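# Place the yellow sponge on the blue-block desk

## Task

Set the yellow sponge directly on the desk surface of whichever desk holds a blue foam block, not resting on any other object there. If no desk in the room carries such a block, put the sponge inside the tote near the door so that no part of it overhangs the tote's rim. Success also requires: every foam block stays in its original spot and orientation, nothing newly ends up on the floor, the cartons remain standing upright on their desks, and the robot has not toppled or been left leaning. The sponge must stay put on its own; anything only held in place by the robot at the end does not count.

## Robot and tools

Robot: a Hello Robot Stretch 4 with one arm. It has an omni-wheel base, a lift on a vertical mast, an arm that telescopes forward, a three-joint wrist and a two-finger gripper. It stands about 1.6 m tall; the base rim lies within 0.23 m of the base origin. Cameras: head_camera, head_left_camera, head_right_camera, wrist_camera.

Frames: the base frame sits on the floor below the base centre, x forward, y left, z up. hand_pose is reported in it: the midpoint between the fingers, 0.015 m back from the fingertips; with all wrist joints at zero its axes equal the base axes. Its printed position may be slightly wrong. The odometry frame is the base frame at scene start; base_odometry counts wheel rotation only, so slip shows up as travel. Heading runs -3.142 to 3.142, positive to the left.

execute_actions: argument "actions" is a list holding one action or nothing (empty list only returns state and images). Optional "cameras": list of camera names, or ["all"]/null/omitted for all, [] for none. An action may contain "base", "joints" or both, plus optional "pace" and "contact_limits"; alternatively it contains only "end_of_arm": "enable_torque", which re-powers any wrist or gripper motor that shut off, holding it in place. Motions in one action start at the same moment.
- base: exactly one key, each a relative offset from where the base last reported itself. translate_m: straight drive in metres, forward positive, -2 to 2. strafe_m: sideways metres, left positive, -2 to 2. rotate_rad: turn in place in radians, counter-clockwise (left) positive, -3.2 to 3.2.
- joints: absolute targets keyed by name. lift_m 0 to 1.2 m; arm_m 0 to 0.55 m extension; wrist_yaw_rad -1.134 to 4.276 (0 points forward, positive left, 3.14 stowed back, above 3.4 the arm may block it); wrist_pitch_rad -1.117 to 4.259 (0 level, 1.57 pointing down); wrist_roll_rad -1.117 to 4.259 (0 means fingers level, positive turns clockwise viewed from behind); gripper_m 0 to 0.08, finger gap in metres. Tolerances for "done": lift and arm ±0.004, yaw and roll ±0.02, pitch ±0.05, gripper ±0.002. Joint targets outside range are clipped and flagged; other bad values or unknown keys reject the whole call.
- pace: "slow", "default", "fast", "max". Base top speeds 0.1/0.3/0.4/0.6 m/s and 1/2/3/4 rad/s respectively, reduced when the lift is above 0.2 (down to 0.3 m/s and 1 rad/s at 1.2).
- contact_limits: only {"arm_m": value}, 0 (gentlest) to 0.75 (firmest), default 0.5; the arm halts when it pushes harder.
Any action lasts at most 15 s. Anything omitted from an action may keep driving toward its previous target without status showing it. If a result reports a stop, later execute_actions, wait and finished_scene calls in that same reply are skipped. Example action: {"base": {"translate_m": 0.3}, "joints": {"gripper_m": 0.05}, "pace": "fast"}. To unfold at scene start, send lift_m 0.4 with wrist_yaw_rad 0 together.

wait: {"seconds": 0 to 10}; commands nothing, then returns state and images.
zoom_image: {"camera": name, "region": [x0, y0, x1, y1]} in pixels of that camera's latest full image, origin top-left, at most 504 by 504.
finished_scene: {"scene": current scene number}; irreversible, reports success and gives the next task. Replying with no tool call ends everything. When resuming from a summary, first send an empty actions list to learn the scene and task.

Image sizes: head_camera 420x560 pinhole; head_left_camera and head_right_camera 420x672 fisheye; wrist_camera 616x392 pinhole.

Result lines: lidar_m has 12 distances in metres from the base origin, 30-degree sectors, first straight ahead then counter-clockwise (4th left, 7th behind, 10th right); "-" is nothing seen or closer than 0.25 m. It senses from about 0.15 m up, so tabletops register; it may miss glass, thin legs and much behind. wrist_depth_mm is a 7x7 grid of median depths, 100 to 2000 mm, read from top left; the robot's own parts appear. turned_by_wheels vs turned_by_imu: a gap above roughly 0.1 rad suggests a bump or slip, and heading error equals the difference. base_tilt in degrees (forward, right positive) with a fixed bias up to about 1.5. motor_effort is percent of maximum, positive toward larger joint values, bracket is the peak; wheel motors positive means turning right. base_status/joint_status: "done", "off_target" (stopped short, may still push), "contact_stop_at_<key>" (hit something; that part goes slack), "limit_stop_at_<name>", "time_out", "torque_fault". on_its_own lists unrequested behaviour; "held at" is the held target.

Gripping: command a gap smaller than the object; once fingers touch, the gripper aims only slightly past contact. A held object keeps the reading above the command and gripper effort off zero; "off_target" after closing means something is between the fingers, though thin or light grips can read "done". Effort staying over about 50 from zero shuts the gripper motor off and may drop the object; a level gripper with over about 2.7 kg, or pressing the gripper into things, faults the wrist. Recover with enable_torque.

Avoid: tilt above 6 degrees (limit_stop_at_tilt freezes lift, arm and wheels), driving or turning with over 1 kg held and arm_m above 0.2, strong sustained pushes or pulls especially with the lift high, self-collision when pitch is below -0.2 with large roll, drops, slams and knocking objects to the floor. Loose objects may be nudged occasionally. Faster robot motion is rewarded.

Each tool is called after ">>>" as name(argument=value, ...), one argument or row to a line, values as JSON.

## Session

>>> execute_actions(
  actions=[],
  cameras=["head_camera","head_left_camera"],
)

Scene clock: 0.00 s.
base_odometry: x=+0.000 y=+0.000 heading=+0.000 (m, m, rad; odometry frame)
turned_by_wheels: +0.000 (rad since the last result)
turned_by_imu: +0.000 (rad since the last result)
base_tilt: forward=+0.1 right=-0.2 (deg)
lidar_m: 1.25 1.38 1.31 1.28 1.38 1.36 1.34 1.47 1.85 1.81 1.22 0.97
base_status: not commanded
joint_positions: lift_m=+0.211 arm_m=+0.002 wrist_yaw_rad=+3.044 wrist_pitch_rad=+0.019 wrist_roll_rad=+0.003 gripper_m=+0.040
joint_status: not commanded
motor_effort: lift_m=+20 arm_m=-1 wrist_yaw_rad=-2 wrist_pitch_rad=-10 wrist_roll_rad=+0 gripper_m=+2 wheel_0=-1 wheel_1=-1 wheel_2=+1 (%)
hand_pose: x=-0.0301 y=+0.1078 z=+0.3848 quat_wxyz=(+0.049, -0.009, +0.002, +0.999) (m; base frame)
wrist_depth_mm: - 139 - - - - - / - 139 1618 1661 - - - / 109 138 1983 - - - - / 133 155 - - - - - / - - - - - - - / 1397 1499 1537 1576 1661 1661 1708 / 991 - 132 1025 106 1118 1098
pictures: head_camera, head_left_camera
Images, in order (width x height): head_camera 420x560, head_left_camera 420x672.

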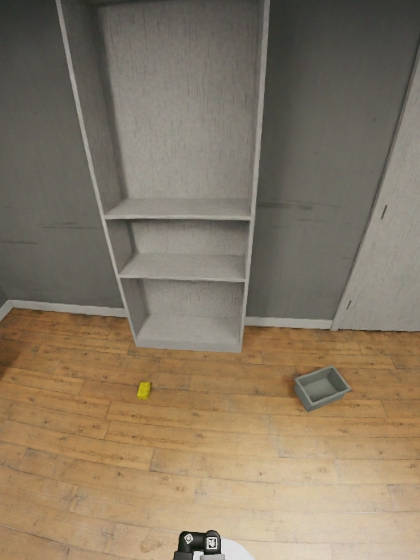

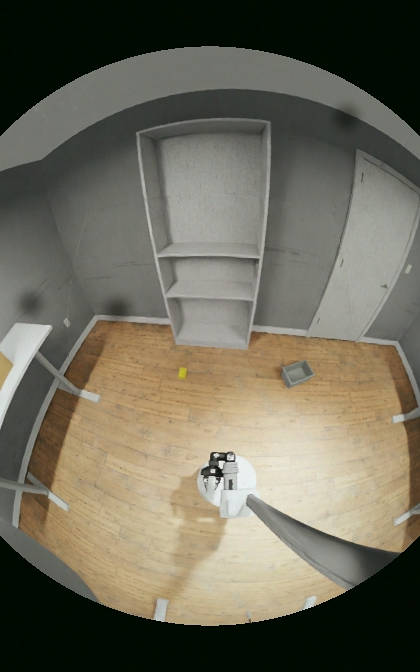

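>>> execute_actions(
  actions=[
    {"base":{"strafe_m":0.5},"joints":{"lift_m":0.4,"wrist_yaw_rad":0,"gripper_m":0.08}},
  ],
  cameras=[],
)

>>> execute_actions(
  actions=[
    {"base":{"translate_m":0.35},"joints":{"arm_m":0.3,"wrist_pitch_rad":1.57}},
  ],
  cameras=["wrist_camera"],
)

Scene clock: 10.23 s.
base_odometry: x=+0.000 y=+0.500 heading=+0.000 (m, m, rad; odometry frame)
turned_by_wheels: +0.000 (rad since the last result)
turned_by_imu: +0.002 (rad since the last result)
base_tilt: forward=+0.1 right=-0.2 (deg)
lidar_m: 1.34 1.02 0.80 0.77 0.84 2.07 1.36 1.40 2.37 2.32 1.32 1.37
base_status: done
joint_positions: lift_m=+0.400 arm_m=+0.002 wrist_yaw_rad=+0.000 wrist_pitch_rad=+0.019 wrist_roll_rad=+0.003 gripper_m=+0.080
joint_status: all done
motor_effort: lift_m=+24(27) arm_m=-1(1) wrist_yaw_rad=-3(8) wrist_pitch_rad=-10(10) wrist_roll_rad=+1(2) gripper_m=+2(0) wheel_0=-1(14) wheel_1=+3(12) wheel_2=+0(3) (%)
hand_pose: x=+0.3857 y=-0.0874 z=+0.5739 quat_wxyz=(+1.000, +0.002, +0.009, +0.000) (m; base frame)
wrist_depth_mm: 1576 1537 1499 1430 1397 1397 1397 / 1576 1537 1499 1397 1366 1205 1397 / 1576 1537 1499 1430 1430 1397 1397 / 1537 1537 1499 1397 1397 1308 1366 / 1537 1537 1464 1397 1366 1397 1397 / 1537 1537 1499 1397 1366 1366 1366 / - - 1336 1255 135 - 1336
pictures: none
No camera images: the call's "cameras" was empty. Leave "cameras" out to get every camera's image.

Scene clock: 12.87 s.
base_odometry: x=+0.350 y=+0.500 heading=+0.001 (m, m, rad; odometry frame)
turned_by_wheels: +0.000 (rad since the last result)
turned_by_imu: -0.001 (rad since the last result)
base_tilt: forward=+0.1 right=-0.2 (deg)
lidar_m: 0.98 1.42 0.75 0.72 0.80 1.24 1.96 1.81 2.40 2.36 1.16 1.00
base_status: done
joint_positions: lift_m=+0.400 arm_m=+0.299 wrist_yaw_rad=+0.000 wrist_pitch_rad=+1.570 wrist_roll_rad=+0.003 gripper_m=+0.080
joint_status: all done
motor_effort: lift_m=+24(24) arm_m=+4(5) wrist_yaw_rad=-4(2) wrist_pitch_rad=+0(5) wrist_roll_rad=-1(0) gripper_m=+1(2) wheel_0=+2(6) wheel_1=+3(7) wheel_2=+0(12) (%)
hand_pose: x=+0.4704 y=-0.0874 z=+0.3652 quat_wxyz=(+0.707, +0.001, +0.707, -0.001) (m; base frame)
wrist_depth_mm: 512 517 521 530 530 539 549 / 508 512 521 525 530 539 549 / 504 508 517 473 525 535 539 / 500 504 512 517 525 530 539 / 496 504 508 512 525 530 535 / 496 500 508 512 521 525 530 / - - 504 508 135 - -
pictures: wrist_camera
Images, in order (width x height): wrist_camera 616x392.

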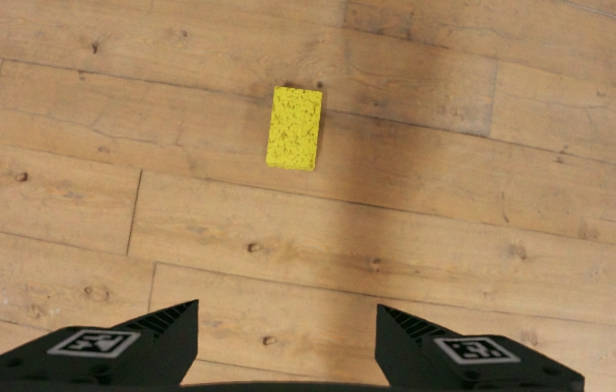

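>>> execute_actions(
  actions=[
    {"joints":{"arm_m":0.455,"lift_m":0.12,"wrist_roll_rad":0.09}},
  ],
  cameras=["wrist_camera"],
)

Scene clock: 18.53 s.
base_odometry: x=+0.350 y=+0.500 heading=+0.001 (m, m, rad; odometry frame)
turned_by_wheels: +0.000 (rad since the last result)
turned_by_imu: +0.001 (rad since the last result)
base_tilt: forward=+0.1 right=-0.1 (deg)
lidar_m: 0.97 1.39 0.74 0.74 0.76 1.22 1.97 1.79 2.41 2.36 1.17 1.01
base_status: not commanded
joint_positions: lift_m=+0.120 arm_m=+0.454 wrist_yaw_rad=+0.000 wrist_pitch_rad=+1.570 wrist_roll_rad=+0.090 gripper_m=+0.080
joint_status: all done
motor_effort: lift_m=+15(23) arm_m=+4(5) wrist_yaw_rad=-2(0) wrist_pitch_rad=-1(1) wrist_roll_rad=+1(6) gripper_m=-1(2) wheel_0=+2(2) wheel_1=+3(3) wheel_2=+0(0) (%)
hand_pose: x=+0.6253 y=-0.0874 z=+0.0859 quat_wxyz=(+0.707, +0.032, +0.706, -0.032) (m; base frame)
wrist_depth_mm: 231 234 236 239 242 245 248 / 230 233 236 238 240 245 247 / 229 231 234 236 240 243 244 / 228 229 232 236 238 242 244 / 226 229 229 189 236 240 241 / 224 227 187 189 235 238 240 / - - 186 187 135 - -
pictures: wrist_camera
Images, in order (width x height): wrist_camera 616x392.

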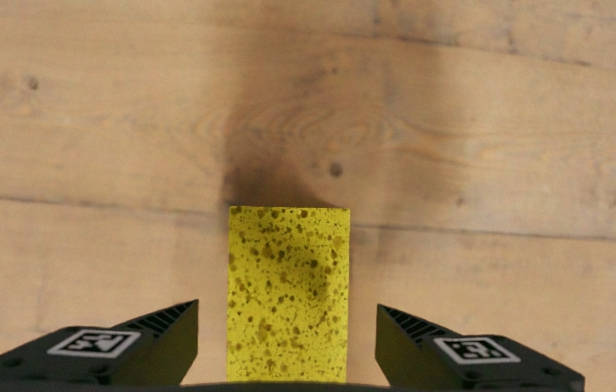

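>>> execute_actions(
  actions=[
    {"joints":{"lift_m":0.06}},
  ],
  cameras=[],
)

>>> execute_actions(
  actions=[
    {"joints":{"gripper_m":0.04}},
  ],
  cameras=[],
)

>>> execute_actions(
  actions=[
    {"joints":{"lift_m":1.2,"arm_m":0.02,"wrist_roll_rad":0,"wrist_pitch_rad":0.8}},
  ],
  cameras=[],
)

>>> execute_actions(
  actions=[
    {"base":{"rotate_rad":1.45},"joints":{"wrist_yaw_rad":1.45}},
  ],
  cameras=["head_left_camera","head_camera"],
)

Scene clock: 28.23 s.
base_odometry: x=+0.350 y=+0.500 heading=+0.001 (m, m, rad; odometry frame)
turned_by_wheels: +0.000 (rad since the last result)
turned_by_imu: +0.001 (rad since the last result)
base_tilt: forward=+0.1 right=-0.2 (deg)
lidar_m: 0.94 1.40 0.76 0.73 0.79 1.22 2.00 1.81 2.41 2.37 1.17 0.99
base_status: not commanded
joint_positions: lift_m=+0.060 arm_m=+0.454 wrist_yaw_rad=+0.000 wrist_pitch_rad=+1.570 wrist_roll_rad=+0.090 gripper_m=+0.080
joint_status: all done
motor_effort: lift_m=+15(15) arm_m=+4(4) wrist_yaw_rad=-1(2) wrist_pitch_rad=+0(1) wrist_roll_rad=+1(1) gripper_m=+2(0) wheel_0=+2(2) wheel_1=+3(3) wheel_2=+0(0) (%)
hand_pose: x=+0.6253 y=-0.0874 z=+0.0259 quat_wxyz=(+0.707, +0.032, +0.706, -0.032) (m; base frame)
wrist_depth_mm: 172 174 176 178 180 182 - / 171 173 175 177 179 182 183 / 170 172 174 176 178 181 182 / 169 171 173 175 177 179 181 / 168 170 128 129 176 178 180 / 167 168 128 128 153 177 179 / - - 127 128 129 - -
pictures: none
No camera images: the call's "cameras" was empty. Leave "cameras" out to get every camera's image.

Scene clock: 29.23 s.
base_odometry: x=+0.350 y=+0.500 heading=+0.001 (m, m, rad; odometry frame)
turned_by_wheels: +0.000 (rad since the last result)
turned_by_imu: +0.000 (rad since the last result)
base_tilt: forward=+0.1 right=-0.2 (deg)
lidar_m: 0.97 1.38 0.75 0.73 0.80 1.21 1.99 1.86 2.43 2.35 1.16 1.00
base_status: not commanded
joint_positions: lift_m=+0.060 arm_m=+0.454 wrist_yaw_rad=+0.000 wrist_pitch_rad=+1.570 wrist_roll_rad=+0.090 gripper_m=+0.060
joint_status: gripper_m off_target (ended at +0.060, target +0.040)
on_its_own: gripper_m is held at +0.054, not at your +0.040, by its contact guard: the fingers met something
motor_effort: lift_m=+15(15) arm_m=+4(4) wrist_yaw_rad=-2(2) wrist_pitch_rad=-1(0) wrist_roll_rad=-1(0) gripper_m=-38(41) wheel_0=+2(2) wheel_1=+3(3) wheel_2=+0(0) (%)
hand_pose: x=+0.6253 y=-0.0874 z=+0.0259 quat_wxyz=(+0.707, +0.032, +0.706, -0.032) (m; base frame)
wrist_depth_mm: 172 174 176 178 180 182 - / 171 173 175 177 179 182 183 / 170 172 174 176 178 180 182 / 169 171 173 175 177 179 181 / 168 170 128 129 176 178 180 / 167 168 127 128 175 177 179 / - - 126 128 115 177 -
pictures: none
No camera images: the call's "cameras" was empty. Leave "cameras" out to get every camera's image.

Scene clock: 34.30 s.
base_odometry: x=+0.350 y=+0.500 heading=+0.001 (m, m, rad; odometry frame)
turned_by_wheels: +0.000 (rad since the last result)
turned_by_imu: +0.001 (rad since the last result)
base_tilt: forward=+0.0 right=-0.3 (deg)
lidar_m: 0.96 1.40 0.76 0.74 0.79 1.22 1.99 1.79 2.41 2.38 1.18 0.99
base_status: not commanded
joint_positions: lift_m=+1.199 arm_m=+0.021 wrist_yaw_rad=+0.000 wrist_pitch_rad=+0.802 wrist_roll_rad=+0.000 gripper_m=+0.060
joint_status: all done
on_its_own: gripper_m is held at +0.054, not at your +0.040, by its contact guard: the fingers met something
motor_effort: lift_m=+24(26) arm_m=-4(5) wrist_yaw_rad=+0(1) wrist_pitch_rad=-8(13) wrist_roll_rad=-2(7) gripper_m=-39(36) wheel_0=+2(2) wheel_1=+3(3) wheel_2=-1(0) (%)
hand_pose: x=+0.3395 y=-0.0874 z=+1.2248 quat_wxyz=(+0.921, +0.000, +0.391, +0.000) (m; base frame)
wrist_depth_mm: 1098 1078 1042 854 904 904 891 / 1255 1205 1160 1078 1060 820 798 / 1430 1366 1308 1182 1160 1138 891 / 1661 1576 1464 1042 1060 1060 1281 / 1708 1708 128 129 1537 1366 1537 / 1430 1464 127 128 1430 1537 1618 / - - 126 128 115 1430 1430
pictures: none
No camera images: the call's "cameras" was empty. Leave "cameras" out to get every camera's image.

Scene clock: 37.03 s.
base_odometry: x=+0.350 y=+0.500 heading=+1.450 (m, m, rad; odometry frame)
turned_by_wheels: +1.449 (rad since the last result)
turned_by_imu: +1.476 (rad since the last result)
base_tilt: forward=+0.0 right=-0.2 (deg)
lidar_m: 0.74 0.77 1.03 1.62 1.69 2.54 3.23 1.21 1.05 0.96 1.37 0.80
base_status: done
joint_positions: lift_m=+1.199 arm_m=+0.021 wrist_yaw_rad=+1.450 wrist_pitch_rad=+0.802 wrist_roll_rad=+0.000 gripper_m=+0.060
joint_status: all done
on_its_own: gripper_m is held at +0.054, not at your +0.040, by its contact guard: the fingers met something
motor_effort: lift_m=+24(25) arm_m=-4(4) wrist_yaw_rad=-2(6) wrist_pitch_rad=-8(10) wrist_roll_rad=-2(1) gripper_m=-38(39) wheel_0=-4(4) wheel_1=-4(12) wheel_2=-5(8) (%)
hand_pose: x=+0.2962 y=+0.1362 z=+1.2248 quat_wxyz=(+0.689, -0.259, +0.292, +0.610) (m; base frame)
wrist_depth_mm: - - - - - 1983 1397 / - - - - - 976 768 / - - - - - 854 732 / 1921 1983 - - - 1808 661 / 1661 1661 128 129 1708 1756 1078 / 1464 1464 127 129 1537 1576 1537 / - - 126 128 116 1430 1397
pictures: head_camera, head_left_camera
Images, in order (width x height): head_camera 420x560, head_left_camera 420x672.

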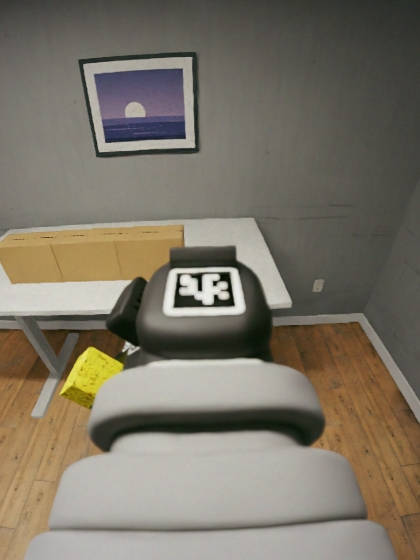

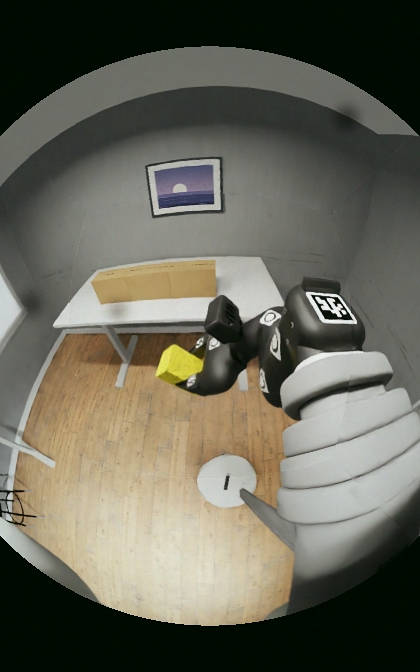

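>>> execute_actions(
  actions=[
    {"base":{"strafe_m":-0.2}},
  ],
  cameras=[],
)

>>> execute_actions(
  actions=[
    {"base":{"translate_m":0.34},"joints":{"arm_m":0.55}},
  ],
  cameras=["head_left_camera","wrist_camera"],
)

>>> execute_actions(
  actions=[
    {"joints":{"wrist_pitch_rad":1.25}},
  ],
  cameras=["wrist_camera"],
)

Scene clock: 45.37 s.
base_odometry: x=+0.548 y=+0.476 heading=+1.450 (m, m, rad; odometry frame)
turned_by_wheels: +0.000 (rad since the last result)
turned_by_imu: +0.001 (rad since the last result)
base_tilt: forward=+0.0 right=-0.2 (deg)
lidar_m: 0.73 0.77 1.06 1.85 1.89 2.56 3.21 1.10 0.83 0.77 1.14 1.56
base_status: done
joint_positions: lift_m=+1.199 arm_m=+0.021 wrist_yaw_rad=+1.450 wrist_pitch_rad=+0.802 wrist_roll_rad=+0.000 gripper_m=+0.060
joint_status: not commanded
on_its_own: gripper_m is held at +0.054, not at your +0.040, by its contact guard: the fingers met something
motor_effort: lift_m=+25(25) arm_m=-4(4) wrist_yaw_rad=-3(2) wrist_pitch_rad=-7(8) wrist_roll_rad=+0(1) gripper_m=-37(37) wheel_0=+2(7) wheel_1=-1(15) wheel_2=+0(5) (%)
hand_pose: x=+0.2962 y=+0.1362 z=+1.2248 quat_wxyz=(+0.689, -0.259, +0.292, +0.610) (m; base frame)
wrist_depth_mm: - - - - - 1160 820 / - - - - - 931 768 / - - - - - 854 732 / 1921 - 1983 - - - 654 / 1618 1708 128 129 1708 1863 1537 / 1430 1499 127 128 1537 1618 1537 / - - 126 128 116 1430 1430
pictures: none
No camera images: the call's "cameras" was empty. Leave "cameras" out to get every camera's image.

Scene clock: 47.97 s.
base_odometry: x=+0.589 y=+0.813 heading=+1.450 (m, m, rad; odometry frame)
turned_by_wheels: +0.000 (rad since the last result)
turned_by_imu: -0.001 (rad since the last result)
base_tilt: forward=+0.1 right=-0.2 (deg)
lidar_m: 0.39 0.43 0.56 1.90 1.92 3.00 3.63 1.16 0.82 0.81 1.12 1.25
base_status: done
joint_positions: lift_m=+1.199 arm_m=+0.549 wrist_yaw_rad=+1.450 wrist_pitch_rad=+0.802 wrist_roll_rad=+0.000 gripper_m=+0.060
joint_status: all done
on_its_own: gripper_m is held at +0.054, not at your +0.040, by its contact guard: the fingers met something
motor_effort: lift_m=+25(24) arm_m=+4(5) wrist_yaw_rad=-3(1) wrist_pitch_rad=-9(6) wrist_roll_rad=+0(0) gripper_m=-37(38) wheel_0=+2(7) wheel_1=+4(9) wheel_2=-2(10) (%)
hand_pose: x=+0.8248 y=+0.1362 z=+1.2248 quat_wxyz=(+0.689, -0.259, +0.292, +0.610) (m; base frame)
wrist_depth_mm: - 691 1060 1160 1098 654 488 / - 492 820 917 931 668 496 / - 399 691 732 750 676 504 / 330 345 585 615 627 640 508 / 303 324 128 129 525 549 508 / 379 362 127 129 459 477 480 / - - 126 128 116 433 433
pictures: head_left_camera, wrist_camera
Images, in order (width x height): head_left_camera 420x672, wrist_camera 616x392.

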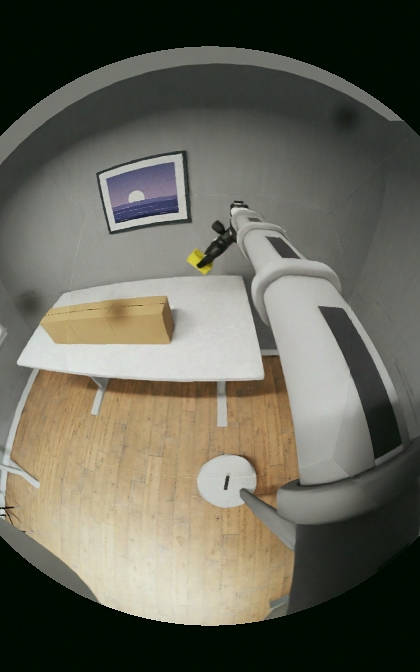

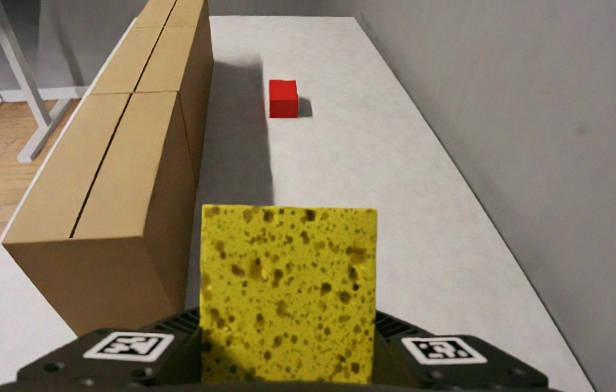

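Scene clock: 48.80 s.
base_odometry: x=+0.589 y=+0.813 heading=+1.450 (m, m, rad; odometry frame)
turned_by_wheels: +0.000 (rad since the last result)
turned_by_imu: +0.000 (rad since the last result)
base_tilt: forward=+0.1 right=-0.2 (deg)
lidar_m: 0.40 0.42 0.57 1.90 1.90 3.01 3.65 1.15 0.83 0.81 1.15 1.25
base_status: not commanded
joint_positions: lift_m=+1.199 arm_m=+0.549 wrist_yaw_rad=+1.450 wrist_pitch_rad=+1.251 wrist_roll_rad=+0.000 gripper_m=+0.060
joint_status: all done
on_its_own: gripper_m is held at +0.054, not at your +0.040, by its contact guard: the fingers met something
motor_effort: lift_m=+24(25) arm_m=+4(4) wrist_yaw_rad=-2(2) wrist_pitch_rad=-2(5) wrist_roll_rad=+1(1) gripper_m=-39(38) wheel_0=+2(2) wheel_1=+4(4) wheel_2=-2(2) (%)
hand_pose: x=+0.8150 y=+0.0558 z=+1.1758 quat_wxyz=(+0.607, -0.388, +0.438, +0.538) (m; base frame)
wrist_depth_mm: 259 279 488 496 508 521 504 / 306 325 459 466 477 484 500 / 415 407 430 436 442 455 466 / 394 402 407 413 418 427 430 / 375 382 128 129 392 402 407 / 353 362 127 128 373 377 384 / - - 126 128 115 364 364
pictures: wrist_camera
Images, in order (width x height): wrist_camera 616x392.

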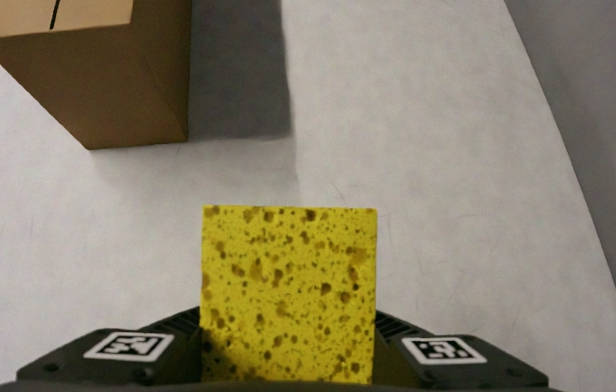

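>>> execute_actions(
  actions=[
    {"base":{"translate_m":-0.3},"joints":{"arm_m":0.02,"wrist_pitch_rad":0.8}},
  ],
  cameras=[],
)

>>> execute_actions(
  actions=[
    {"base":{"rotate_rad":1.5}},
  ],
  cameras=["head_left_camera","head_camera"],
)

Scene clock: 56.23 s.
base_odometry: x=+0.553 y=+0.515 heading=+1.449 (m, m, rad; odometry frame)
turned_by_wheels: +0.000 (rad since the last result)
turned_by_imu: +0.002 (rad since the last result)
base_tilt: forward=+0.1 right=-0.1 (deg)
lidar_m: 0.70 0.74 0.99 1.81 1.89 2.63 3.26 1.12 0.82 0.77 1.14 1.55
base_status: done
joint_positions: lift_m=+1.199 arm_m=+0.021 wrist_yaw_rad=+1.450 wrist_pitch_rad=+0.802 wrist_roll_rad=+0.000 gripper_m=+0.060
joint_status: all done
on_its_own: gripper_m is held at +0.054, not at your +0.040, by its contact guard: the fingers met something
motor_effort: lift_m=+24(25) arm_m=-4(5) wrist_yaw_rad=-2(2) wrist_pitch_rad=-8(14) wrist_roll_rad=-1(1) gripper_m=-37(38) wheel_0=-2(5) wheel_1=-4(9) wheel_2=+0(13) (%)
hand_pose: x=+0.2963 y=+0.1362 z=+1.2248 quat_wxyz=(+0.689, -0.259, +0.292, +0.610) (m; base frame)
wrist_depth_mm: - - - - - 960 820 / - - - - - 917 723 / - - - - - 820 723 / 1921 1921 1983 - - 1921 661 / 1708 1708 128 129 1708 1808 574 / 1464 1464 127 129 1537 1576 1499 / - - 126 128 115 1430 1430
pictures: none
No camera images: the call's "cameras" was empty. Leave "cameras" out to get every camera's image.

Scene clock: 59.00 s.
base_odometry: x=+0.553 y=+0.515 heading=+2.948 (m, m, rad; odometry frame)
turned_by_wheels: +1.499 (rad since the last result)
turned_by_imu: +1.527 (rad since the last result)
base_tilt: forward=+0.0 right=-0.2 (deg)
lidar_m: 1.84 1.88 2.56 2.40 1.13 0.82 0.77 1.13 1.48 0.70 0.72 0.95
base_status: done
joint_positions: lift_m=+1.199 arm_m=+0.021 wrist_yaw_rad=+1.450 wrist_pitch_rad=+0.802 wrist_roll_rad=+0.000 gripper_m=+0.060
joint_status: not commanded
on_its_own: gripper_m is held at +0.054, not at your +0.040, by its contact guard: the fingers met something
motor_effort: lift_m=+24(24) arm_m=-4(4) wrist_yaw_rad=-2(0) wrist_pitch_rad=-7(8) wrist_roll_rad=-1(1) gripper_m=-39(40) wheel_0=-3(5) wheel_1=-6(9) wheel_2=-4(8) (%)
hand_pose: x=+0.2963 y=+0.1362 z=+1.2248 quat_wxyz=(+0.689, -0.259, +0.292, +0.610) (m; base frame)
wrist_depth_mm: - - - - - - - / - - - - - - - / - - - - - - - / 1921 1983 1983 - - - - / 1618 1708 128 129 1756 1808 1863 / 1464 1464 127 128 1537 1576 1618 / - - 126 128 115 1430 1430
pictures: head_camera, head_left_camera
Images, in order (width x height): head_camera 420x560, head_left_camera 420x672.

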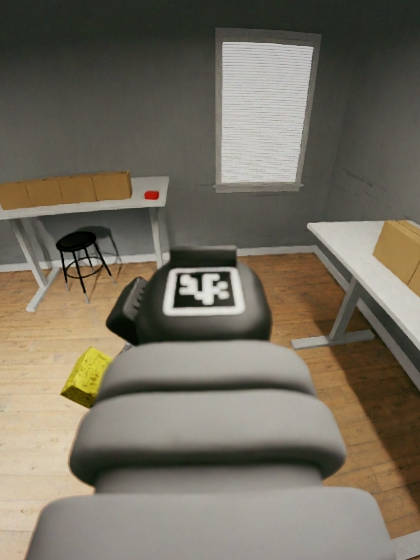

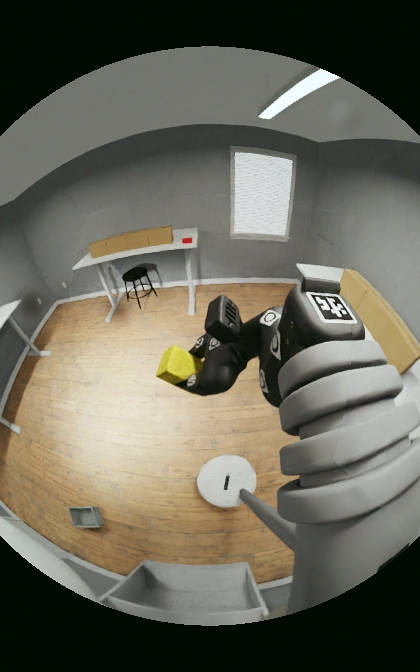

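>>> execute_actions(
  actions=[
    {"base":{"strafe_m":0.25}},
  ],
  cameras=[],
)

>>> execute_actions(
  actions=[
    {"base":{"translate_m":1.42},"joints":{"arm_m":0.55}},
  ],
  cameras=["head_left_camera","wrist_camera"],
)

>>> execute_actions(
  actions=[
    {"joints":{"wrist_pitch_rad":1.2}},
  ],
  cameras=["wrist_camera"],
)

Scene clock: 67.10 s.
base_odometry: x=+0.505 y=+0.270 heading=+2.949 (m, m, rad; odometry frame)
turned_by_wheels: +0.000 (rad since the last result)
turned_by_imu: +0.002 (rad since the last result)
base_tilt: forward=+0.0 right=-0.2 (deg)
lidar_m: 1.79 1.86 2.30 2.15 0.89 0.86 0.81 0.81 1.52 0.95 0.98 1.26
base_status: done
joint_positions: lift_m=+1.200 arm_m=+0.021 wrist_yaw_rad=+1.450 wrist_pitch_rad=+0.802 wrist_roll_rad=+0.000 gripper_m=+0.060
joint_status: not commanded
on_its_own: gripper_m is held at +0.054, not at your +0.040, by its contact guard: the fingers met something
motor_effort: lift_m=+24(25) arm_m=-4(4) wrist_yaw_rad=+0(2) wrist_pitch_rad=-8(5) wrist_roll_rad=+0(1) gripper_m=-37(38) wheel_0=+0(7) wheel_1=+4(12) wheel_2=+0(2) (%)
hand_pose: x=+0.2962 y=+0.1362 z=+1.2248 quat_wxyz=(+0.689, -0.259, +0.292, +0.610) (m; base frame)
wrist_depth_mm: - - - - - - - / - - - - - - - / - - - - - - - / 1921 1921 1983 - - - - / 1661 1708 128 129 1756 1808 1808 / 1430 1499 128 128 1537 1576 1618 / - - 126 128 115 1430 1430
pictures: none
No camera images: the call's "cameras" was empty. Leave "cameras" out to get every camera's image.

Scene clock: 73.30 s.
base_odometry: x=-0.888 y=+0.542 heading=+2.949 (m, m, rad; odometry frame)
turned_by_wheels: +0.000 (rad since the last result)
turned_by_imu: -0.005 (rad since the last result)
base_tilt: forward=+0.0 right=-0.1 (deg)
lidar_m: 0.38 0.41 0.53 1.32 2.30 2.02 2.24 1.33 0.90 0.84 1.68 1.20
base_status: done
joint_positions: lift_m=+1.200 arm_m=+0.549 wrist_yaw_rad=+1.450 wrist_pitch_rad=+0.802 wrist_roll_rad=+0.000 gripper_m=+0.060
joint_status: all done
on_its_own: gripper_m is held at +0.054, not at your +0.040, by its contact guard: the fingers met something
motor_effort: lift_m=+23(24) arm_m=+4(5) wrist_yaw_rad=-2(1) wrist_pitch_rad=-8(7) wrist_roll_rad=-1(2) gripper_m=-37(39) wheel_0=+2(5) wheel_1=+4(9) wheel_2=-2(11) (%)
hand_pose: x=+0.8248 y=+0.1362 z=+1.2249 quat_wxyz=(+0.689, -0.259, +0.292, +0.610) (m; base frame)
wrist_depth_mm: - 654 1138 1182 878 569 433 / 484 554 891 917 854 580 445 / 392 525 715 732 750 597 455 / 332 504 603 621 627 603 466 / 327 480 128 129 525 544 473 / 382 415 127 128 459 477 466 / - - 126 128 115 430 442
pictures: head_left_camera, wrist_camera
Images, in order (width x height): head_left_camera 420x672, wrist_camera 616x392.

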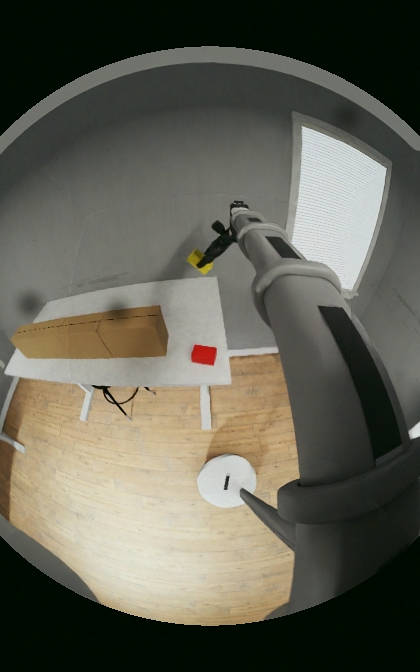

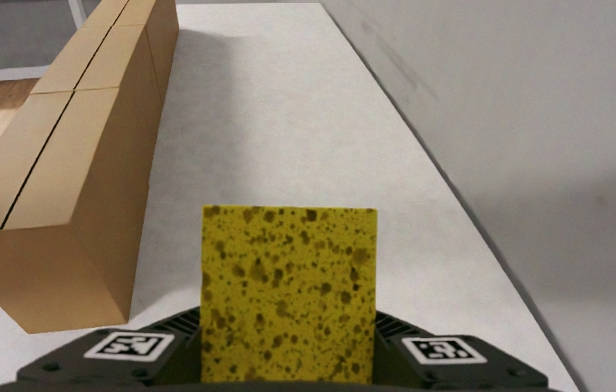

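Scene clock: 74.10 s.
base_odometry: x=-0.888 y=+0.542 heading=+2.949 (m, m, rad; odometry frame)
turned_by_wheels: +0.000 (rad since the last result)
turned_by_imu: +0.000 (rad since the last result)
base_tilt: forward=+0.1 right=-0.2 (deg)
lidar_m: 0.40 0.40 0.54 1.32 2.33 2.05 2.25 1.35 0.90 0.83 1.69 1.22
base_status: not commanded
joint_positions: lift_m=+1.200 arm_m=+0.549 wrist_yaw_rad=+1.450 wrist_pitch_rad=+1.201 wrist_roll_rad=+0.000 gripper_m=+0.060
joint_status: all done
on_its_own: gripper_m is held at +0.054, not at your +0.040, by its contact guard: the fingers met something
motor_effort: lift_m=+23(23) arm_m=+4(4) wrist_yaw_rad=-1(2) wrist_pitch_rad=-3(6) wrist_roll_rad=+0(0) gripper_m=-38(36) wheel_0=+2(2) wheel_1=+4(4) wheel_2=-2(2) (%)
hand_pose: x=+0.8162 y=+0.0658 z=+1.1795 quat_wxyz=(+0.618, -0.375, +0.423, +0.547) (m; base frame)
wrist_depth_mm: 278 477 521 530 539 544 455 / 314 455 484 492 504 517 473 / 379 430 449 455 466 469 477 / 407 415 418 427 433 439 452 / 382 389 128 129 399 413 415 / 357 366 127 128 375 387 399 / - - 126 128 115 603 521
pictures: wrist_camera
Images, in order (width x height): wrist_camera 616x392.

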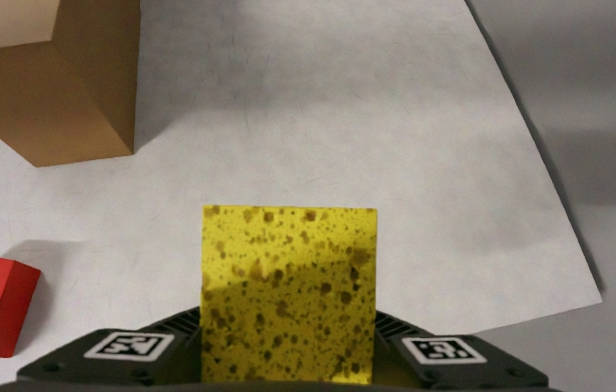

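>>> execute_actions(
  actions=[
    {"base":{"translate_m":-0.35},"joints":{"arm_m":0.02,"wrist_pitch_rad":0.8}},
  ],
  cameras=[],
)

>>> execute_actions(
  actions=[
    {"base":{"rotate_rad":1.545}},
  ],
  cameras=["head_camera"],
)

Scene clock: 83.67 s.
base_odometry: x=-0.545 y=+0.475 heading=+2.949 (m, m, rad; odometry frame)
turned_by_wheels: +0.000 (rad since the last result)
turned_by_imu: +0.003 (rad since the last result)
base_tilt: forward=+0.1 right=-0.2 (deg)
lidar_m: 0.74 0.76 1.00 2.22 2.32 1.71 1.86 1.38 0.92 0.85 0.87 1.59
base_status: done
joint_positions: lift_m=+1.200 arm_m=+0.021 wrist_yaw_rad=+1.450 wrist_pitch_rad=+0.802 wrist_roll_rad=+0.000 gripper_m=+0.060
joint_status: all done
on_its_own: gripper_m is held at +0.054, not at your +0.040, by its contact guard: the fingers met something
motor_effort: lift_m=+23(23) arm_m=-4(5) wrist_yaw_rad=-3(1) wrist_pitch_rad=-6(10) wrist_roll_rad=-1(0) gripper_m=-37(38) wheel_0=+0(10) wheel_1=-2(8) wheel_2=+0(10) (%)
hand_pose: x=+0.2962 y=+0.1362 z=+1.2249 quat_wxyz=(+0.689, -0.259, +0.292, +0.610) (m; base frame)
wrist_depth_mm: - - - - 1229 878 1281 / - - - - - 891 683 / - - - - - 809 691 / 1921 1983 1983 - 1983 1205 640 / 1661 1661 128 129 1708 1756 597 / 1430 1464 127 128 1537 1576 1499 / - - 126 128 116 1464 1397
pictures: none
No camera images: the call's "cameras" was empty. Leave "cameras" out to get every camera's image.

Scene clock: 86.50 s.
base_odometry: x=-0.545 y=+0.475 heading=-1.790 (m, m, rad; odometry frame)
turned_by_wheels: +1.544 (rad since the last result)
turned_by_imu: +1.572 (rad since the last result)
base_tilt: forward=+0.1 right=-0.2 (deg)
lidar_m: 2.19 2.26 1.71 1.86 1.37 0.92 0.87 0.89 1.63 0.74 0.76 0.99
base_status: done
joint_positions: lift_m=+1.200 arm_m=+0.021 wrist_yaw_rad=+1.450 wrist_pitch_rad=+0.802 wrist_roll_rad=+0.000 gripper_m=+0.060
joint_status: not commanded
on_its_own: gripper_m is held at +0.054, not at your +0.040, by its contact guard: the fingers met something
motor_effort: lift_m=+24(23) arm_m=-4(4) wrist_yaw_rad=-2(1) wrist_pitch_rad=-10(7) wrist_roll_rad=+1(1) gripper_m=-37(37) wheel_0=-4(8) wheel_1=-6(5) wheel_2=-4(9) (%)
hand_pose: x=+0.2962 y=+0.1362 z=+1.2249 quat_wxyz=(+0.689, -0.259, +0.292, +0.610) (m; base frame)
wrist_depth_mm: 1921 1863 1921 - - - - / - - - - - - - / - - - - - - - / 1921 1983 - - - - - / 1708 1708 128 129 1708 1808 1808 / 1464 1499 127 128 1537 1576 1618 / - - 126 128 115 1464 1430
pictures: head_camera
Images, in order (width x height): head_camera 420x560.

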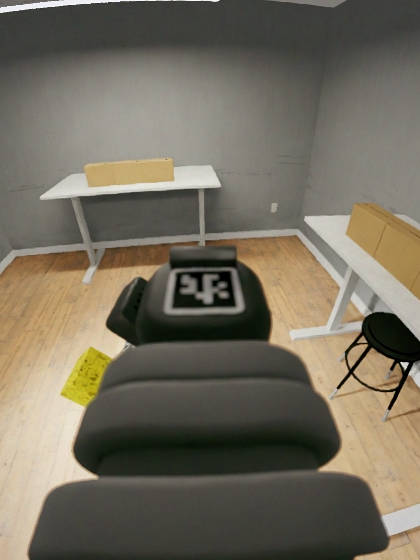

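>>> execute_actions(
  actions=[
    {"base":{"translate_m":1.78},"joints":{"arm_m":0.55}},
  ],
  cameras=["head_left_camera","wrist_camera"],
)

>>> execute_actions(
  actions=[
    {"joints":{"wrist_pitch_rad":1.2}},
  ],
  cameras=["wrist_camera"],
)

Scene clock: 97.97 s.
base_odometry: x=-0.932 y=-1.263 heading=-1.790 (m, m, rad; odometry frame)
turned_by_wheels: +0.000 (rad since the last result)
turned_by_imu: -0.006 (rad since the last result)
base_tilt: forward=+0.1 right=-0.2 (deg)
lidar_m: 0.43 0.42 0.60 1.38 1.81 2.68 3.61 0.91 0.65 0.82 1.37 0.46
base_status: done
joint_positions: lift_m=+1.200 arm_m=+0.549 wrist_yaw_rad=+1.450 wrist_pitch_rad=+0.802 wrist_roll_rad=+0.000 gripper_m=+0.060
joint_status: all done
on_its_own: gripper_m is held at +0.054, not at your +0.040, by its contact guard: the fingers met something
motor_effort: lift_m=+23(23) arm_m=+4(5) wrist_yaw_rad=-1(1) wrist_pitch_rad=-7(8) wrist_roll_rad=+0(1) gripper_m=-36(38) wheel_0=+1(9) wheel_1=+3(12) wheel_2=+2(10) (%)
hand_pose: x=+0.8248 y=+0.1362 z=+1.2249 quat_wxyz=(+0.689, -0.259, +0.292, +0.610) (m; base frame)
wrist_depth_mm: - 647 1118 1160 1008 654 512 / - 496 878 904 904 676 525 / 407 413 707 732 759 699 539 / 330 345 603 615 627 640 549 / 293 309 128 129 525 544 559 / 329 340 127 128 462 477 500 / - - 126 128 115 430 433
pictures: head_left_camera, wrist_camera
Images, in order (width x height): head_left_camera 420x672, wrist_camera 616x392.

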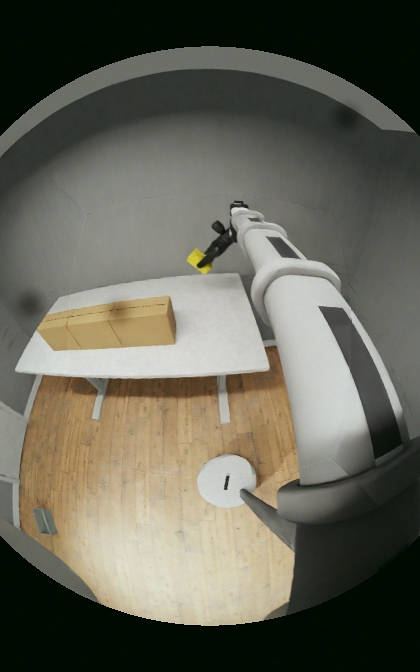

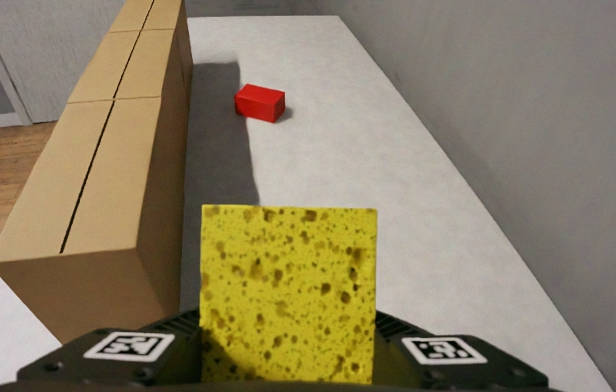

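Scene clock: 98.77 s.
base_odometry: x=-0.932 y=-1.263 heading=-1.790 (m, m, rad; odometry frame)
turned_by_wheels: +0.000 (rad since the last result)
turned_by_imu: +0.000 (rad since the last result)
base_tilt: forward=+0.1 right=-0.2 (deg)
lidar_m: 0.44 0.45 0.58 1.37 1.84 2.67 3.64 0.94 0.65 0.82 1.39 0.50
base_status: not commanded
joint_positions: lift_m=+1.200 arm_m=+0.549 wrist_yaw_rad=+1.450 wrist_pitch_rad=+1.201 wrist_roll_rad=+0.000 gripper_m=+0.060
joint_status: all done
on_its_own: gripper_m is held at +0.054, not at your +0.040, by its contact guard: the fingers met something
motor_effort: lift_m=+23(23) arm_m=+4(4) wrist_yaw_rad=-2(1) wrist_pitch_rad=-3(7) wrist_roll_rad=-1(0) gripper_m=-38(38) wheel_0=+1(1) wheel_1=+3(3) wheel_2=+2(2) (%)
hand_pose: x=+0.8162 y=+0.0658 z=+1.1795 quat_wxyz=(+0.618, -0.375, +0.423, +0.547) (m; base frame)
wrist_depth_mm: 271 281 521 525 544 559 539 / 265 298 484 492 500 512 544 / 327 353 449 455 466 473 488 / 407 410 421 424 433 439 445 / 382 387 128 129 402 410 415 / 359 364 127 129 375 384 389 / - - 126 128 115 368 368
pictures: wrist_camera
Images, in order (width x height): wrist_camera 616x392.

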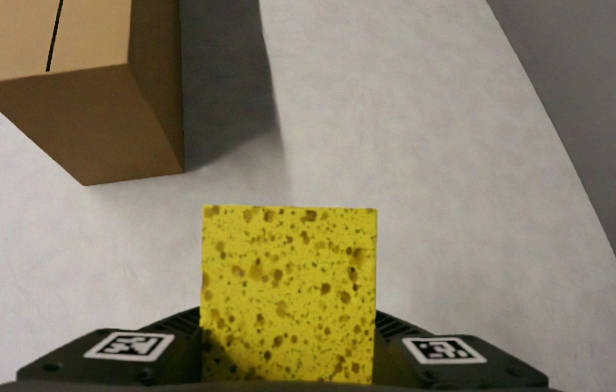

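Tote again.

>>> execute_actions(
  actions=[
    {"base":{"translate_m":-0.3},"joints":{"arm_m":0.02}},
  ],
  cameras=[],
)

>>> execute_actions(
  actions=[
    {"base":{"rotate_rad":1.8}},
  ],
  cameras=[],
)

>>> execute_actions(
  actions=[
    {"base":{"translate_m":0.8},"joints":{"lift_m":0.45,"wrist_yaw_rad":0,"wrist_pitch_rad":1.57}},
  ],
  cameras=["head_camera"],
)

Scene clock: 108.70 s.
base_odometry: x=-0.867 y=-0.970 heading=-1.790 (m, m, rad; odometry frame)
turned_by_wheels: +0.000 (rad since the last result)
turned_by_imu: +0.003 (rad since the last result)
base_tilt: forward=+0.1 right=-0.2 (deg)
lidar_m: 0.73 0.75 0.97 2.29 1.72 2.63 3.28 1.02 0.66 0.60 1.41 1.68
base_status: done
joint_positions: lift_m=+1.200 arm_m=+0.021 wrist_yaw_rad=+1.450 wrist_pitch_rad=+1.201 wrist_roll_rad=+0.000 gripper_m=+0.060
joint_status: all done
on_its_own: gripper_m is held at +0.054, not at your +0.040, by its contact guard: the fingers met something
motor_effort: lift_m=+23(23) arm_m=-4(5) wrist_yaw_rad=-3(3) wrist_pitch_rad=-6(6) wrist_roll_rad=+1(1) gripper_m=-39(36) wheel_0=+0(0) wheel_1=-2(9) wheel_2=+2(13) (%)
hand_pose: x=+0.2877 y=+0.0657 z=+1.1795 quat_wxyz=(+0.618, -0.375, +0.423, +0.547) (m; base frame)
wrist_depth_mm: 1756 1808 1808 1863 1921 1808 580 / 1708 1661 1708 1756 1708 1756 559 / 1499 1537 1576 1618 1661 1661 1537 / 1430 1464 1464 1464 1499 1537 1537 / 1336 1366 128 129 1397 1430 1464 / 1255 1281 127 128 1336 1336 1336 / - - 126 128 115 1229 1281
pictures: none
No camera images: the call's "cameras" was empty. Leave "cameras" out to get every camera's image.

Scene clock: 111.77 s.
base_odometry: x=-0.867 y=-0.970 heading=+0.009 (m, m, rad; odometry frame)
turned_by_wheels: +1.799 (rad since the last result)
turned_by_imu: +1.832 (rad since the last result)
base_tilt: forward=+0.0 right=-0.2 (deg)
lidar_m: 1.66 2.24 2.38 2.32 0.77 0.60 0.60 1.52 0.75 0.71 0.83 1.31
base_status: done
joint_positions: lift_m=+1.200 arm_m=+0.021 wrist_yaw_rad=+1.450 wrist_pitch_rad=+1.201 wrist_roll_rad=+0.000 gripper_m=+0.060
joint_status: not commanded
on_its_own: gripper_m is held at +0.054, not at your +0.040, by its contact guard: the fingers met something
motor_effort: lift_m=+23(23) arm_m=-4(4) wrist_yaw_rad=-1(3) wrist_pitch_rad=-7(3) wrist_roll_rad=-1(1) gripper_m=-38(39) wheel_0=-1(6) wheel_1=-4(10) wheel_2=-3(9) (%)
hand_pose: x=+0.2877 y=+0.0657 z=+1.1795 quat_wxyz=(+0.618, -0.375, +0.423, +0.547) (m; base frame)
wrist_depth_mm: 1756 1808 1808 1863 1921 1983 1983 / 1661 1661 1708 1756 1756 1808 1863 / 1537 1537 1576 1618 1618 1618 1708 / 1430 1464 1464 1499 1537 1537 1576 / 1336 1366 128 129 1397 1464 1499 / 1255 1281 127 129 1336 1336 1336 / - - 126 128 115 1281 1281
pictures: none
No camera images: the call's "cameras" was empty. Leave "cameras" out to get every camera's image.

Scene clock: 115.90 s.
base_odometry: x=-0.067 y=-0.962 heading=+0.009 (m, m, rad; odometry frame)
turned_by_wheels: +0.000 (rad since the last result)
turned_by_imu: -0.003 (rad since the last result)
base_tilt: forward=+0.1 right=-0.2 (deg)
lidar_m: 0.89 0.90 2.05 2.24 1.79 1.39 1.42 1.08 0.86 0.83 0.95 1.53
base_status: done
joint_positions: lift_m=+0.450 arm_m=+0.021 wrist_yaw_rad=+0.000 wrist_pitch_rad=+1.570 wrist_roll_rad=+0.000 gripper_m=+0.060
joint_status: all done
on_its_own: gripper_m is held at +0.054, not at your +0.040, by its contact guard: the fingers met something
motor_effort: lift_m=+15(22) arm_m=-4(4) wrist_yaw_rad=-2(8) wrist_pitch_rad=-1(1) wrist_roll_rad=+0(2) gripper_m=-36(37) wheel_0=+1(8) wheel_1=+3(7) wheel_2=-2(15) (%)
hand_pose: x=+0.1917 y=-0.0874 z=+0.4159 quat_wxyz=(+0.707, +0.000, +0.707, +0.000) (m; base frame)
wrist_depth_mm: 559 564 574 585 591 597 597 / 559 569 569 580 585 591 603 / 554 559 569 574 585 597 597 / 554 559 564 569 574 585 591 / 549 559 128 129 574 580 591 / 544 343 127 128 574 580 585 / - - 126 128 115 574 580
pictures: head_camera
Images, in order (width x height): head_camera 420x560.

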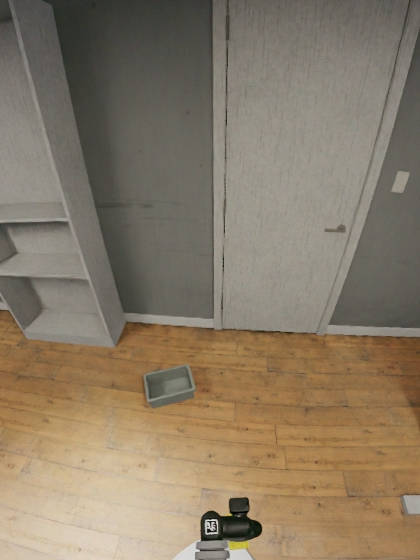

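>>> execute_actions(
  actions=[
    {"base":{"strafe_m":0.34},"joints":{"arm_m":0.4}},
  ],
  cameras=[],
)

>>> execute_actions(
  actions=[
    {"base":{"translate_m":0.3},"joints":{"wrist_roll_rad":-0.3}},
  ],
  cameras=["wrist_camera"],
)

Scene clock: 123.60 s.
base_odometry: x=-0.070 y=-0.622 heading=+0.010 (m, m, rad; odometry frame)
turned_by_wheels: +0.000 (rad since the last result)
turned_by_imu: +0.002 (rad since the last result)
base_tilt: forward=+0.1 right=-0.2 (deg)
lidar_m: 0.85 1.37 1.95 1.91 2.05 1.35 1.35 1.54 1.20 1.20 1.31 1.57
base_status: done
joint_positions: lift_m=+0.450 arm_m=+0.399 wrist_yaw_rad=+0.000 wrist_pitch_rad=+1.570 wrist_roll_rad=+0.000 gripper_m=+0.060
joint_status: all done
on_its_own: gripper_m is held at +0.054, not at your +0.040, by its contact guard: the fingers met something
motor_effort: lift_m=+16(16) arm_m=+4(3) wrist_yaw_rad=-2(3) wrist_pitch_rad=-1(2) wrist_roll_rad=+2(0) gripper_m=-38(37) wheel_0=+1(5) wheel_1=+1(14) wheel_2=+0(0) (%)
hand_pose: x=+0.5703 y=-0.0874 z=+0.4159 quat_wxyz=(+0.707, +0.000, +0.707, +0.000) (m; base frame)
wrist_depth_mm: 559 569 574 564 585 597 603 / 554 559 569 574 585 591 597 / 549 559 564 569 580 591 597 / 549 559 559 569 580 585 591 / 549 549 128 129 574 585 585 / 544 549 127 129 574 580 585 / - - 126 128 116 580 580
pictures: none
No camera images: the call's "cameras" was empty. Leave "cameras" out to get every camera's image.

Scene clock: 126.07 s.
base_odometry: x=+0.229 y=-0.620 heading=+0.010 (m, m, rad; odometry frame)
turned_by_wheels: +0.000 (rad since the last result)
turned_by_imu: -0.001 (rad since the last result)
base_tilt: forward=+0.0 right=-0.2 (deg)
lidar_m: 0.53 1.09 1.61 1.86 2.03 1.66 1.82 1.57 1.26 1.24 1.57 0.61
base_status: done
joint_positions: lift_m=+0.450 arm_m=+0.399 wrist_yaw_rad=+0.000 wrist_pitch_rad=+1.570 wrist_roll_rad=-0.300 gripper_m=+0.060
joint_status: all done
on_its_own: gripper_m is held at +0.054, not at your +0.040, by its contact guard: the fingers met something
motor_effort: lift_m=+15(16) arm_m=+4(4) wrist_yaw_rad=-1(1) wrist_pitch_rad=-3(0) wrist_roll_rad=-1(7) gripper_m=-39(37) wheel_0=+1(8) wheel_1=+4(8) wheel_2=-2(12) (%)
hand_pose: x=+0.5703 y=-0.0874 z=+0.4159 quat_wxyz=(+0.699, -0.106, +0.699, +0.106) (m; base frame)
wrist_depth_mm: 559 564 574 580 585 597 603 / 554 569 564 574 585 591 597 / 549 559 564 569 574 585 597 / 554 554 554 564 569 585 597 / 544 554 128 129 455 585 591 / 539 549 127 129 569 580 591 / - - 126 128 115 580 585
pictures: wrist_camera
Images, in order (width x height): wrist_camera 616x392.

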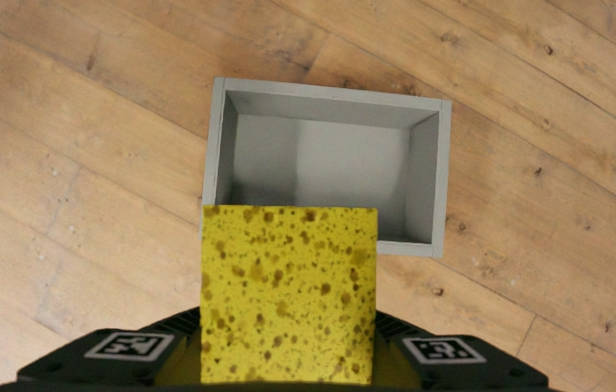

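>>> execute_actions(
  actions=[
    {"joints":{"arm_m":0.505,"wrist_roll_rad":-0.2,"lift_m":0.25}},
  ],
  cameras=["wrist_camera"],
)

>>> execute_actions(
  actions=[
    {"joints":{"lift_m":0.068},"pace":"slow"},
  ],
  cameras=["wrist_camera"],
)

>>> execute_actions(
  actions=[
    {"joints":{"gripper_m":0.075}},
  ],
  cameras=[],
)

>>> execute_actions(
  actions=[
    {"joints":{"lift_m":0.4}},
  ],
  cameras=["wrist_camera"],
)

Scene clock: 138.20 s.
base_odometry: x=+0.229 y=-0.620 heading=+0.010 (m, m, rad; odometry frame)
turned_by_wheels: +0.000 (rad since the last result)
turned_by_imu: +0.001 (rad since the last result)
base_tilt: forward=+0.1 right=-0.2 (deg)
lidar_m: 0.58 1.09 1.59 1.87 2.04 1.69 1.82 1.56 1.24 1.23 1.56 0.64
base_status: not commanded
joint_positions: lift_m=+0.250 arm_m=+0.504 wrist_yaw_rad=+0.000 wrist_pitch_rad=+1.570 wrist_roll_rad=-0.200 gripper_m=+0.060
joint_status: all done
on_its_own: gripper_m is held at +0.054, not at your +0.040, by its contact guard: the fingers met something
motor_effort: lift_m=+15(16) arm_m=+4(5) wrist_yaw_rad=-1(2) wrist_pitch_rad=-1(2) wrist_roll_rad=+0(3) gripper_m=-35(38) wheel_0=+1(1) wheel_1=+5(4) wheel_2=-2(1) (%)
hand_pose: x=+0.6753 y=-0.0874 z=+0.2159 quat_wxyz=(+0.704, -0.071, +0.703, +0.071) (m; base frame)
wrist_depth_mm: 359 364 370 373 377 384 389 / 357 362 366 370 375 382 387 / 355 273 287 297 307 310 384 / 355 279 357 364 368 294 379 / 351 278 128 129 368 294 377 / 349 253 128 129 364 293 377 / - - 126 128 116 249 373
pictures: wrist_camera
Images, in order (width x height): wrist_camera 616x392.

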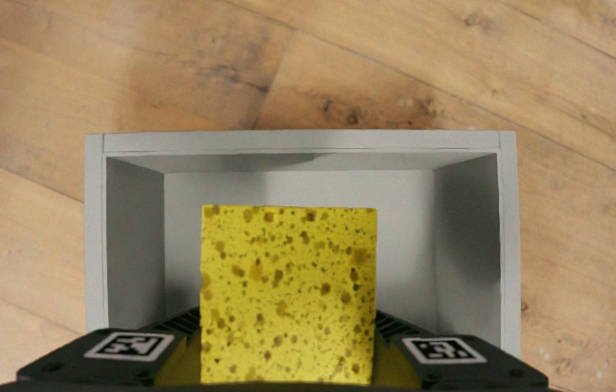

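Scene clock: 140.43 s.
base_odometry: x=+0.229 y=-0.620 heading=+0.010 (m, m, rad; odometry frame)
turned_by_wheels: +0.000 (rad since the last result)
turned_by_imu: +0.001 (rad since the last result)
base_tilt: forward=+0.0 right=-0.2 (deg)
lidar_m: 0.58 1.09 1.62 1.85 2.06 1.67 1.82 1.58 1.25 1.23 1.57 0.63
base_status: not commanded
joint_positions: lift_m=+0.068 arm_m=+0.504 wrist_yaw_rad=+0.000 wrist_pitch_rad=+1.570 wrist_roll_rad=-0.200 gripper_m=+0.060
joint_status: all done
on_its_own: gripper_m is held at +0.054, not at your +0.040, by its contact guard: the fingers met something
motor_effort: lift_m=+15(15) arm_m=+4(4) wrist_yaw_rad=-1(3) wrist_pitch_rad=+0(0) wrist_roll_rad=+1(1) gripper_m=-38(36) wheel_0=+1(1) wheel_1=+4(4) wheel_2=-2(2) (%)
hand_pose: x=+0.6753 y=-0.0874 z=+0.0340 quat_wxyz=(+0.704, -0.071, +0.703, +0.071) (m; base frame)
wrist_depth_mm: - - - - - - - / 111 115 118 120 116 121 - / 163 176 178 180 182 185 187 / 174 175 177 179 182 185 187 / 172 174 128 129 181 183 186 / 171 173 127 128 180 183 185 / - - 126 128 115 182 -
pictures: wrist_camera
Images, in order (width x height): wrist_camera 616x392.

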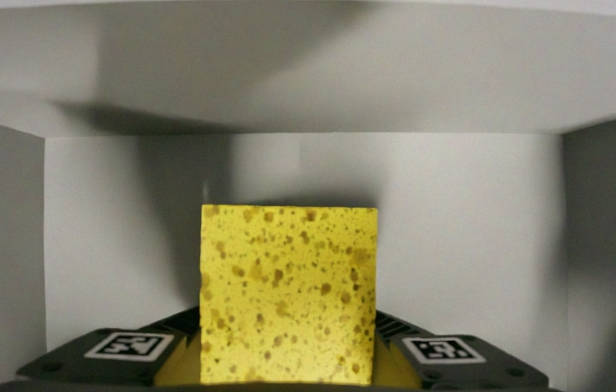

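Scene clock: 141.27 s.
base_odometry: x=+0.229 y=-0.620 heading=+0.010 (m, m, rad; odometry frame)
turned_by_wheels: +0.000 (rad since the last result)
turned_by_imu: +0.000 (rad since the last result)
base_tilt: forward=+0.1 right=-0.2 (deg)
lidar_m: 0.56 1.10 1.59 1.87 2.06 1.68 1.81 1.57 1.24 1.25 1.56 0.64
base_status: not commanded
joint_positions: lift_m=+0.068 arm_m=+0.504 wrist_yaw_rad=+0.000 wrist_pitch_rad=+1.570 wrist_roll_rad=-0.200 gripper_m=+0.075
joint_status: all done
motor_effort: lift_m=+15(15) arm_m=+4(4) wrist_yaw_rad=-1(2) wrist_pitch_rad=-2(2) wrist_roll_rad=+2(2) gripper_m=+2(38) wheel_0=+1(1) wheel_1=+4(5) wheel_2=-2(1) (%)
hand_pose: x=+0.6753 y=-0.0874 z=+0.0340 quat_wxyz=(+0.704, -0.071, +0.703, +0.071) (m; base frame)
wrist_depth_mm: - - - - - - - / 111 114 118 120 116 121 - / 164 176 178 180 182 185 187 / 174 176 177 180 182 185 187 / 173 174 133 134 182 184 186 / 171 173 132 133 180 182 185 / - - 131 132 126 - -
pictures: none
No camera images: the call's "cameras" was empty. Leave "cameras" out to get every camera's image.

Scene clock: 143.67 s.
base_odometry: x=+0.229 y=-0.620 heading=+0.010 (m, m, rad; odometry frame)
turned_by_wheels: +0.000 (rad since the last result)
turned_by_imu: +0.001 (rad since the last result)
base_tilt: forward=+0.0 right=-0.2 (deg)
lidar_m: 0.53 1.10 1.62 1.87 2.05 1.70 1.83 1.56 1.23 1.21 1.55 0.61
base_status: not commanded
joint_positions: lift_m=+0.400 arm_m=+0.504 wrist_yaw_rad=+0.000 wrist_pitch_rad=+1.570 wrist_roll_rad=-0.200 gripper_m=+0.075
joint_status: all done
motor_effort: lift_m=+24(25) arm_m=+4(4) wrist_yaw_rad=-1(2) wrist_pitch_rad=-2(1) wrist_roll_rad=+1(0) gripper_m=+3(1) wheel_0=+1(1) wheel_1=+4(5) wheel_2=-2(2) (%)
hand_pose: x=+0.6753 y=-0.0874 z=+0.3651 quat_wxyz=(+0.704, -0.071, +0.703, +0.071) (m; base frame)
wrist_depth_mm: 508 517 521 530 535 544 549 / 504 512 521 525 530 539 549 / 500 508 517 521 530 535 539 / 496 508 508 517 449 530 539 / 496 504 508 466 512 535 539 / 492 496 439 469 410 525 535 / - - 504 508 126 - 530
pictures: wrist_camera
Images, in order (width x height): wrist_camera 616x392.

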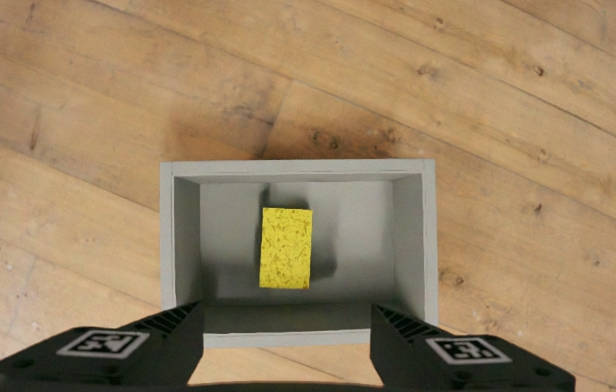

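>>> finished_scene(
  scene=2,
)

The scene is finished: the task was done.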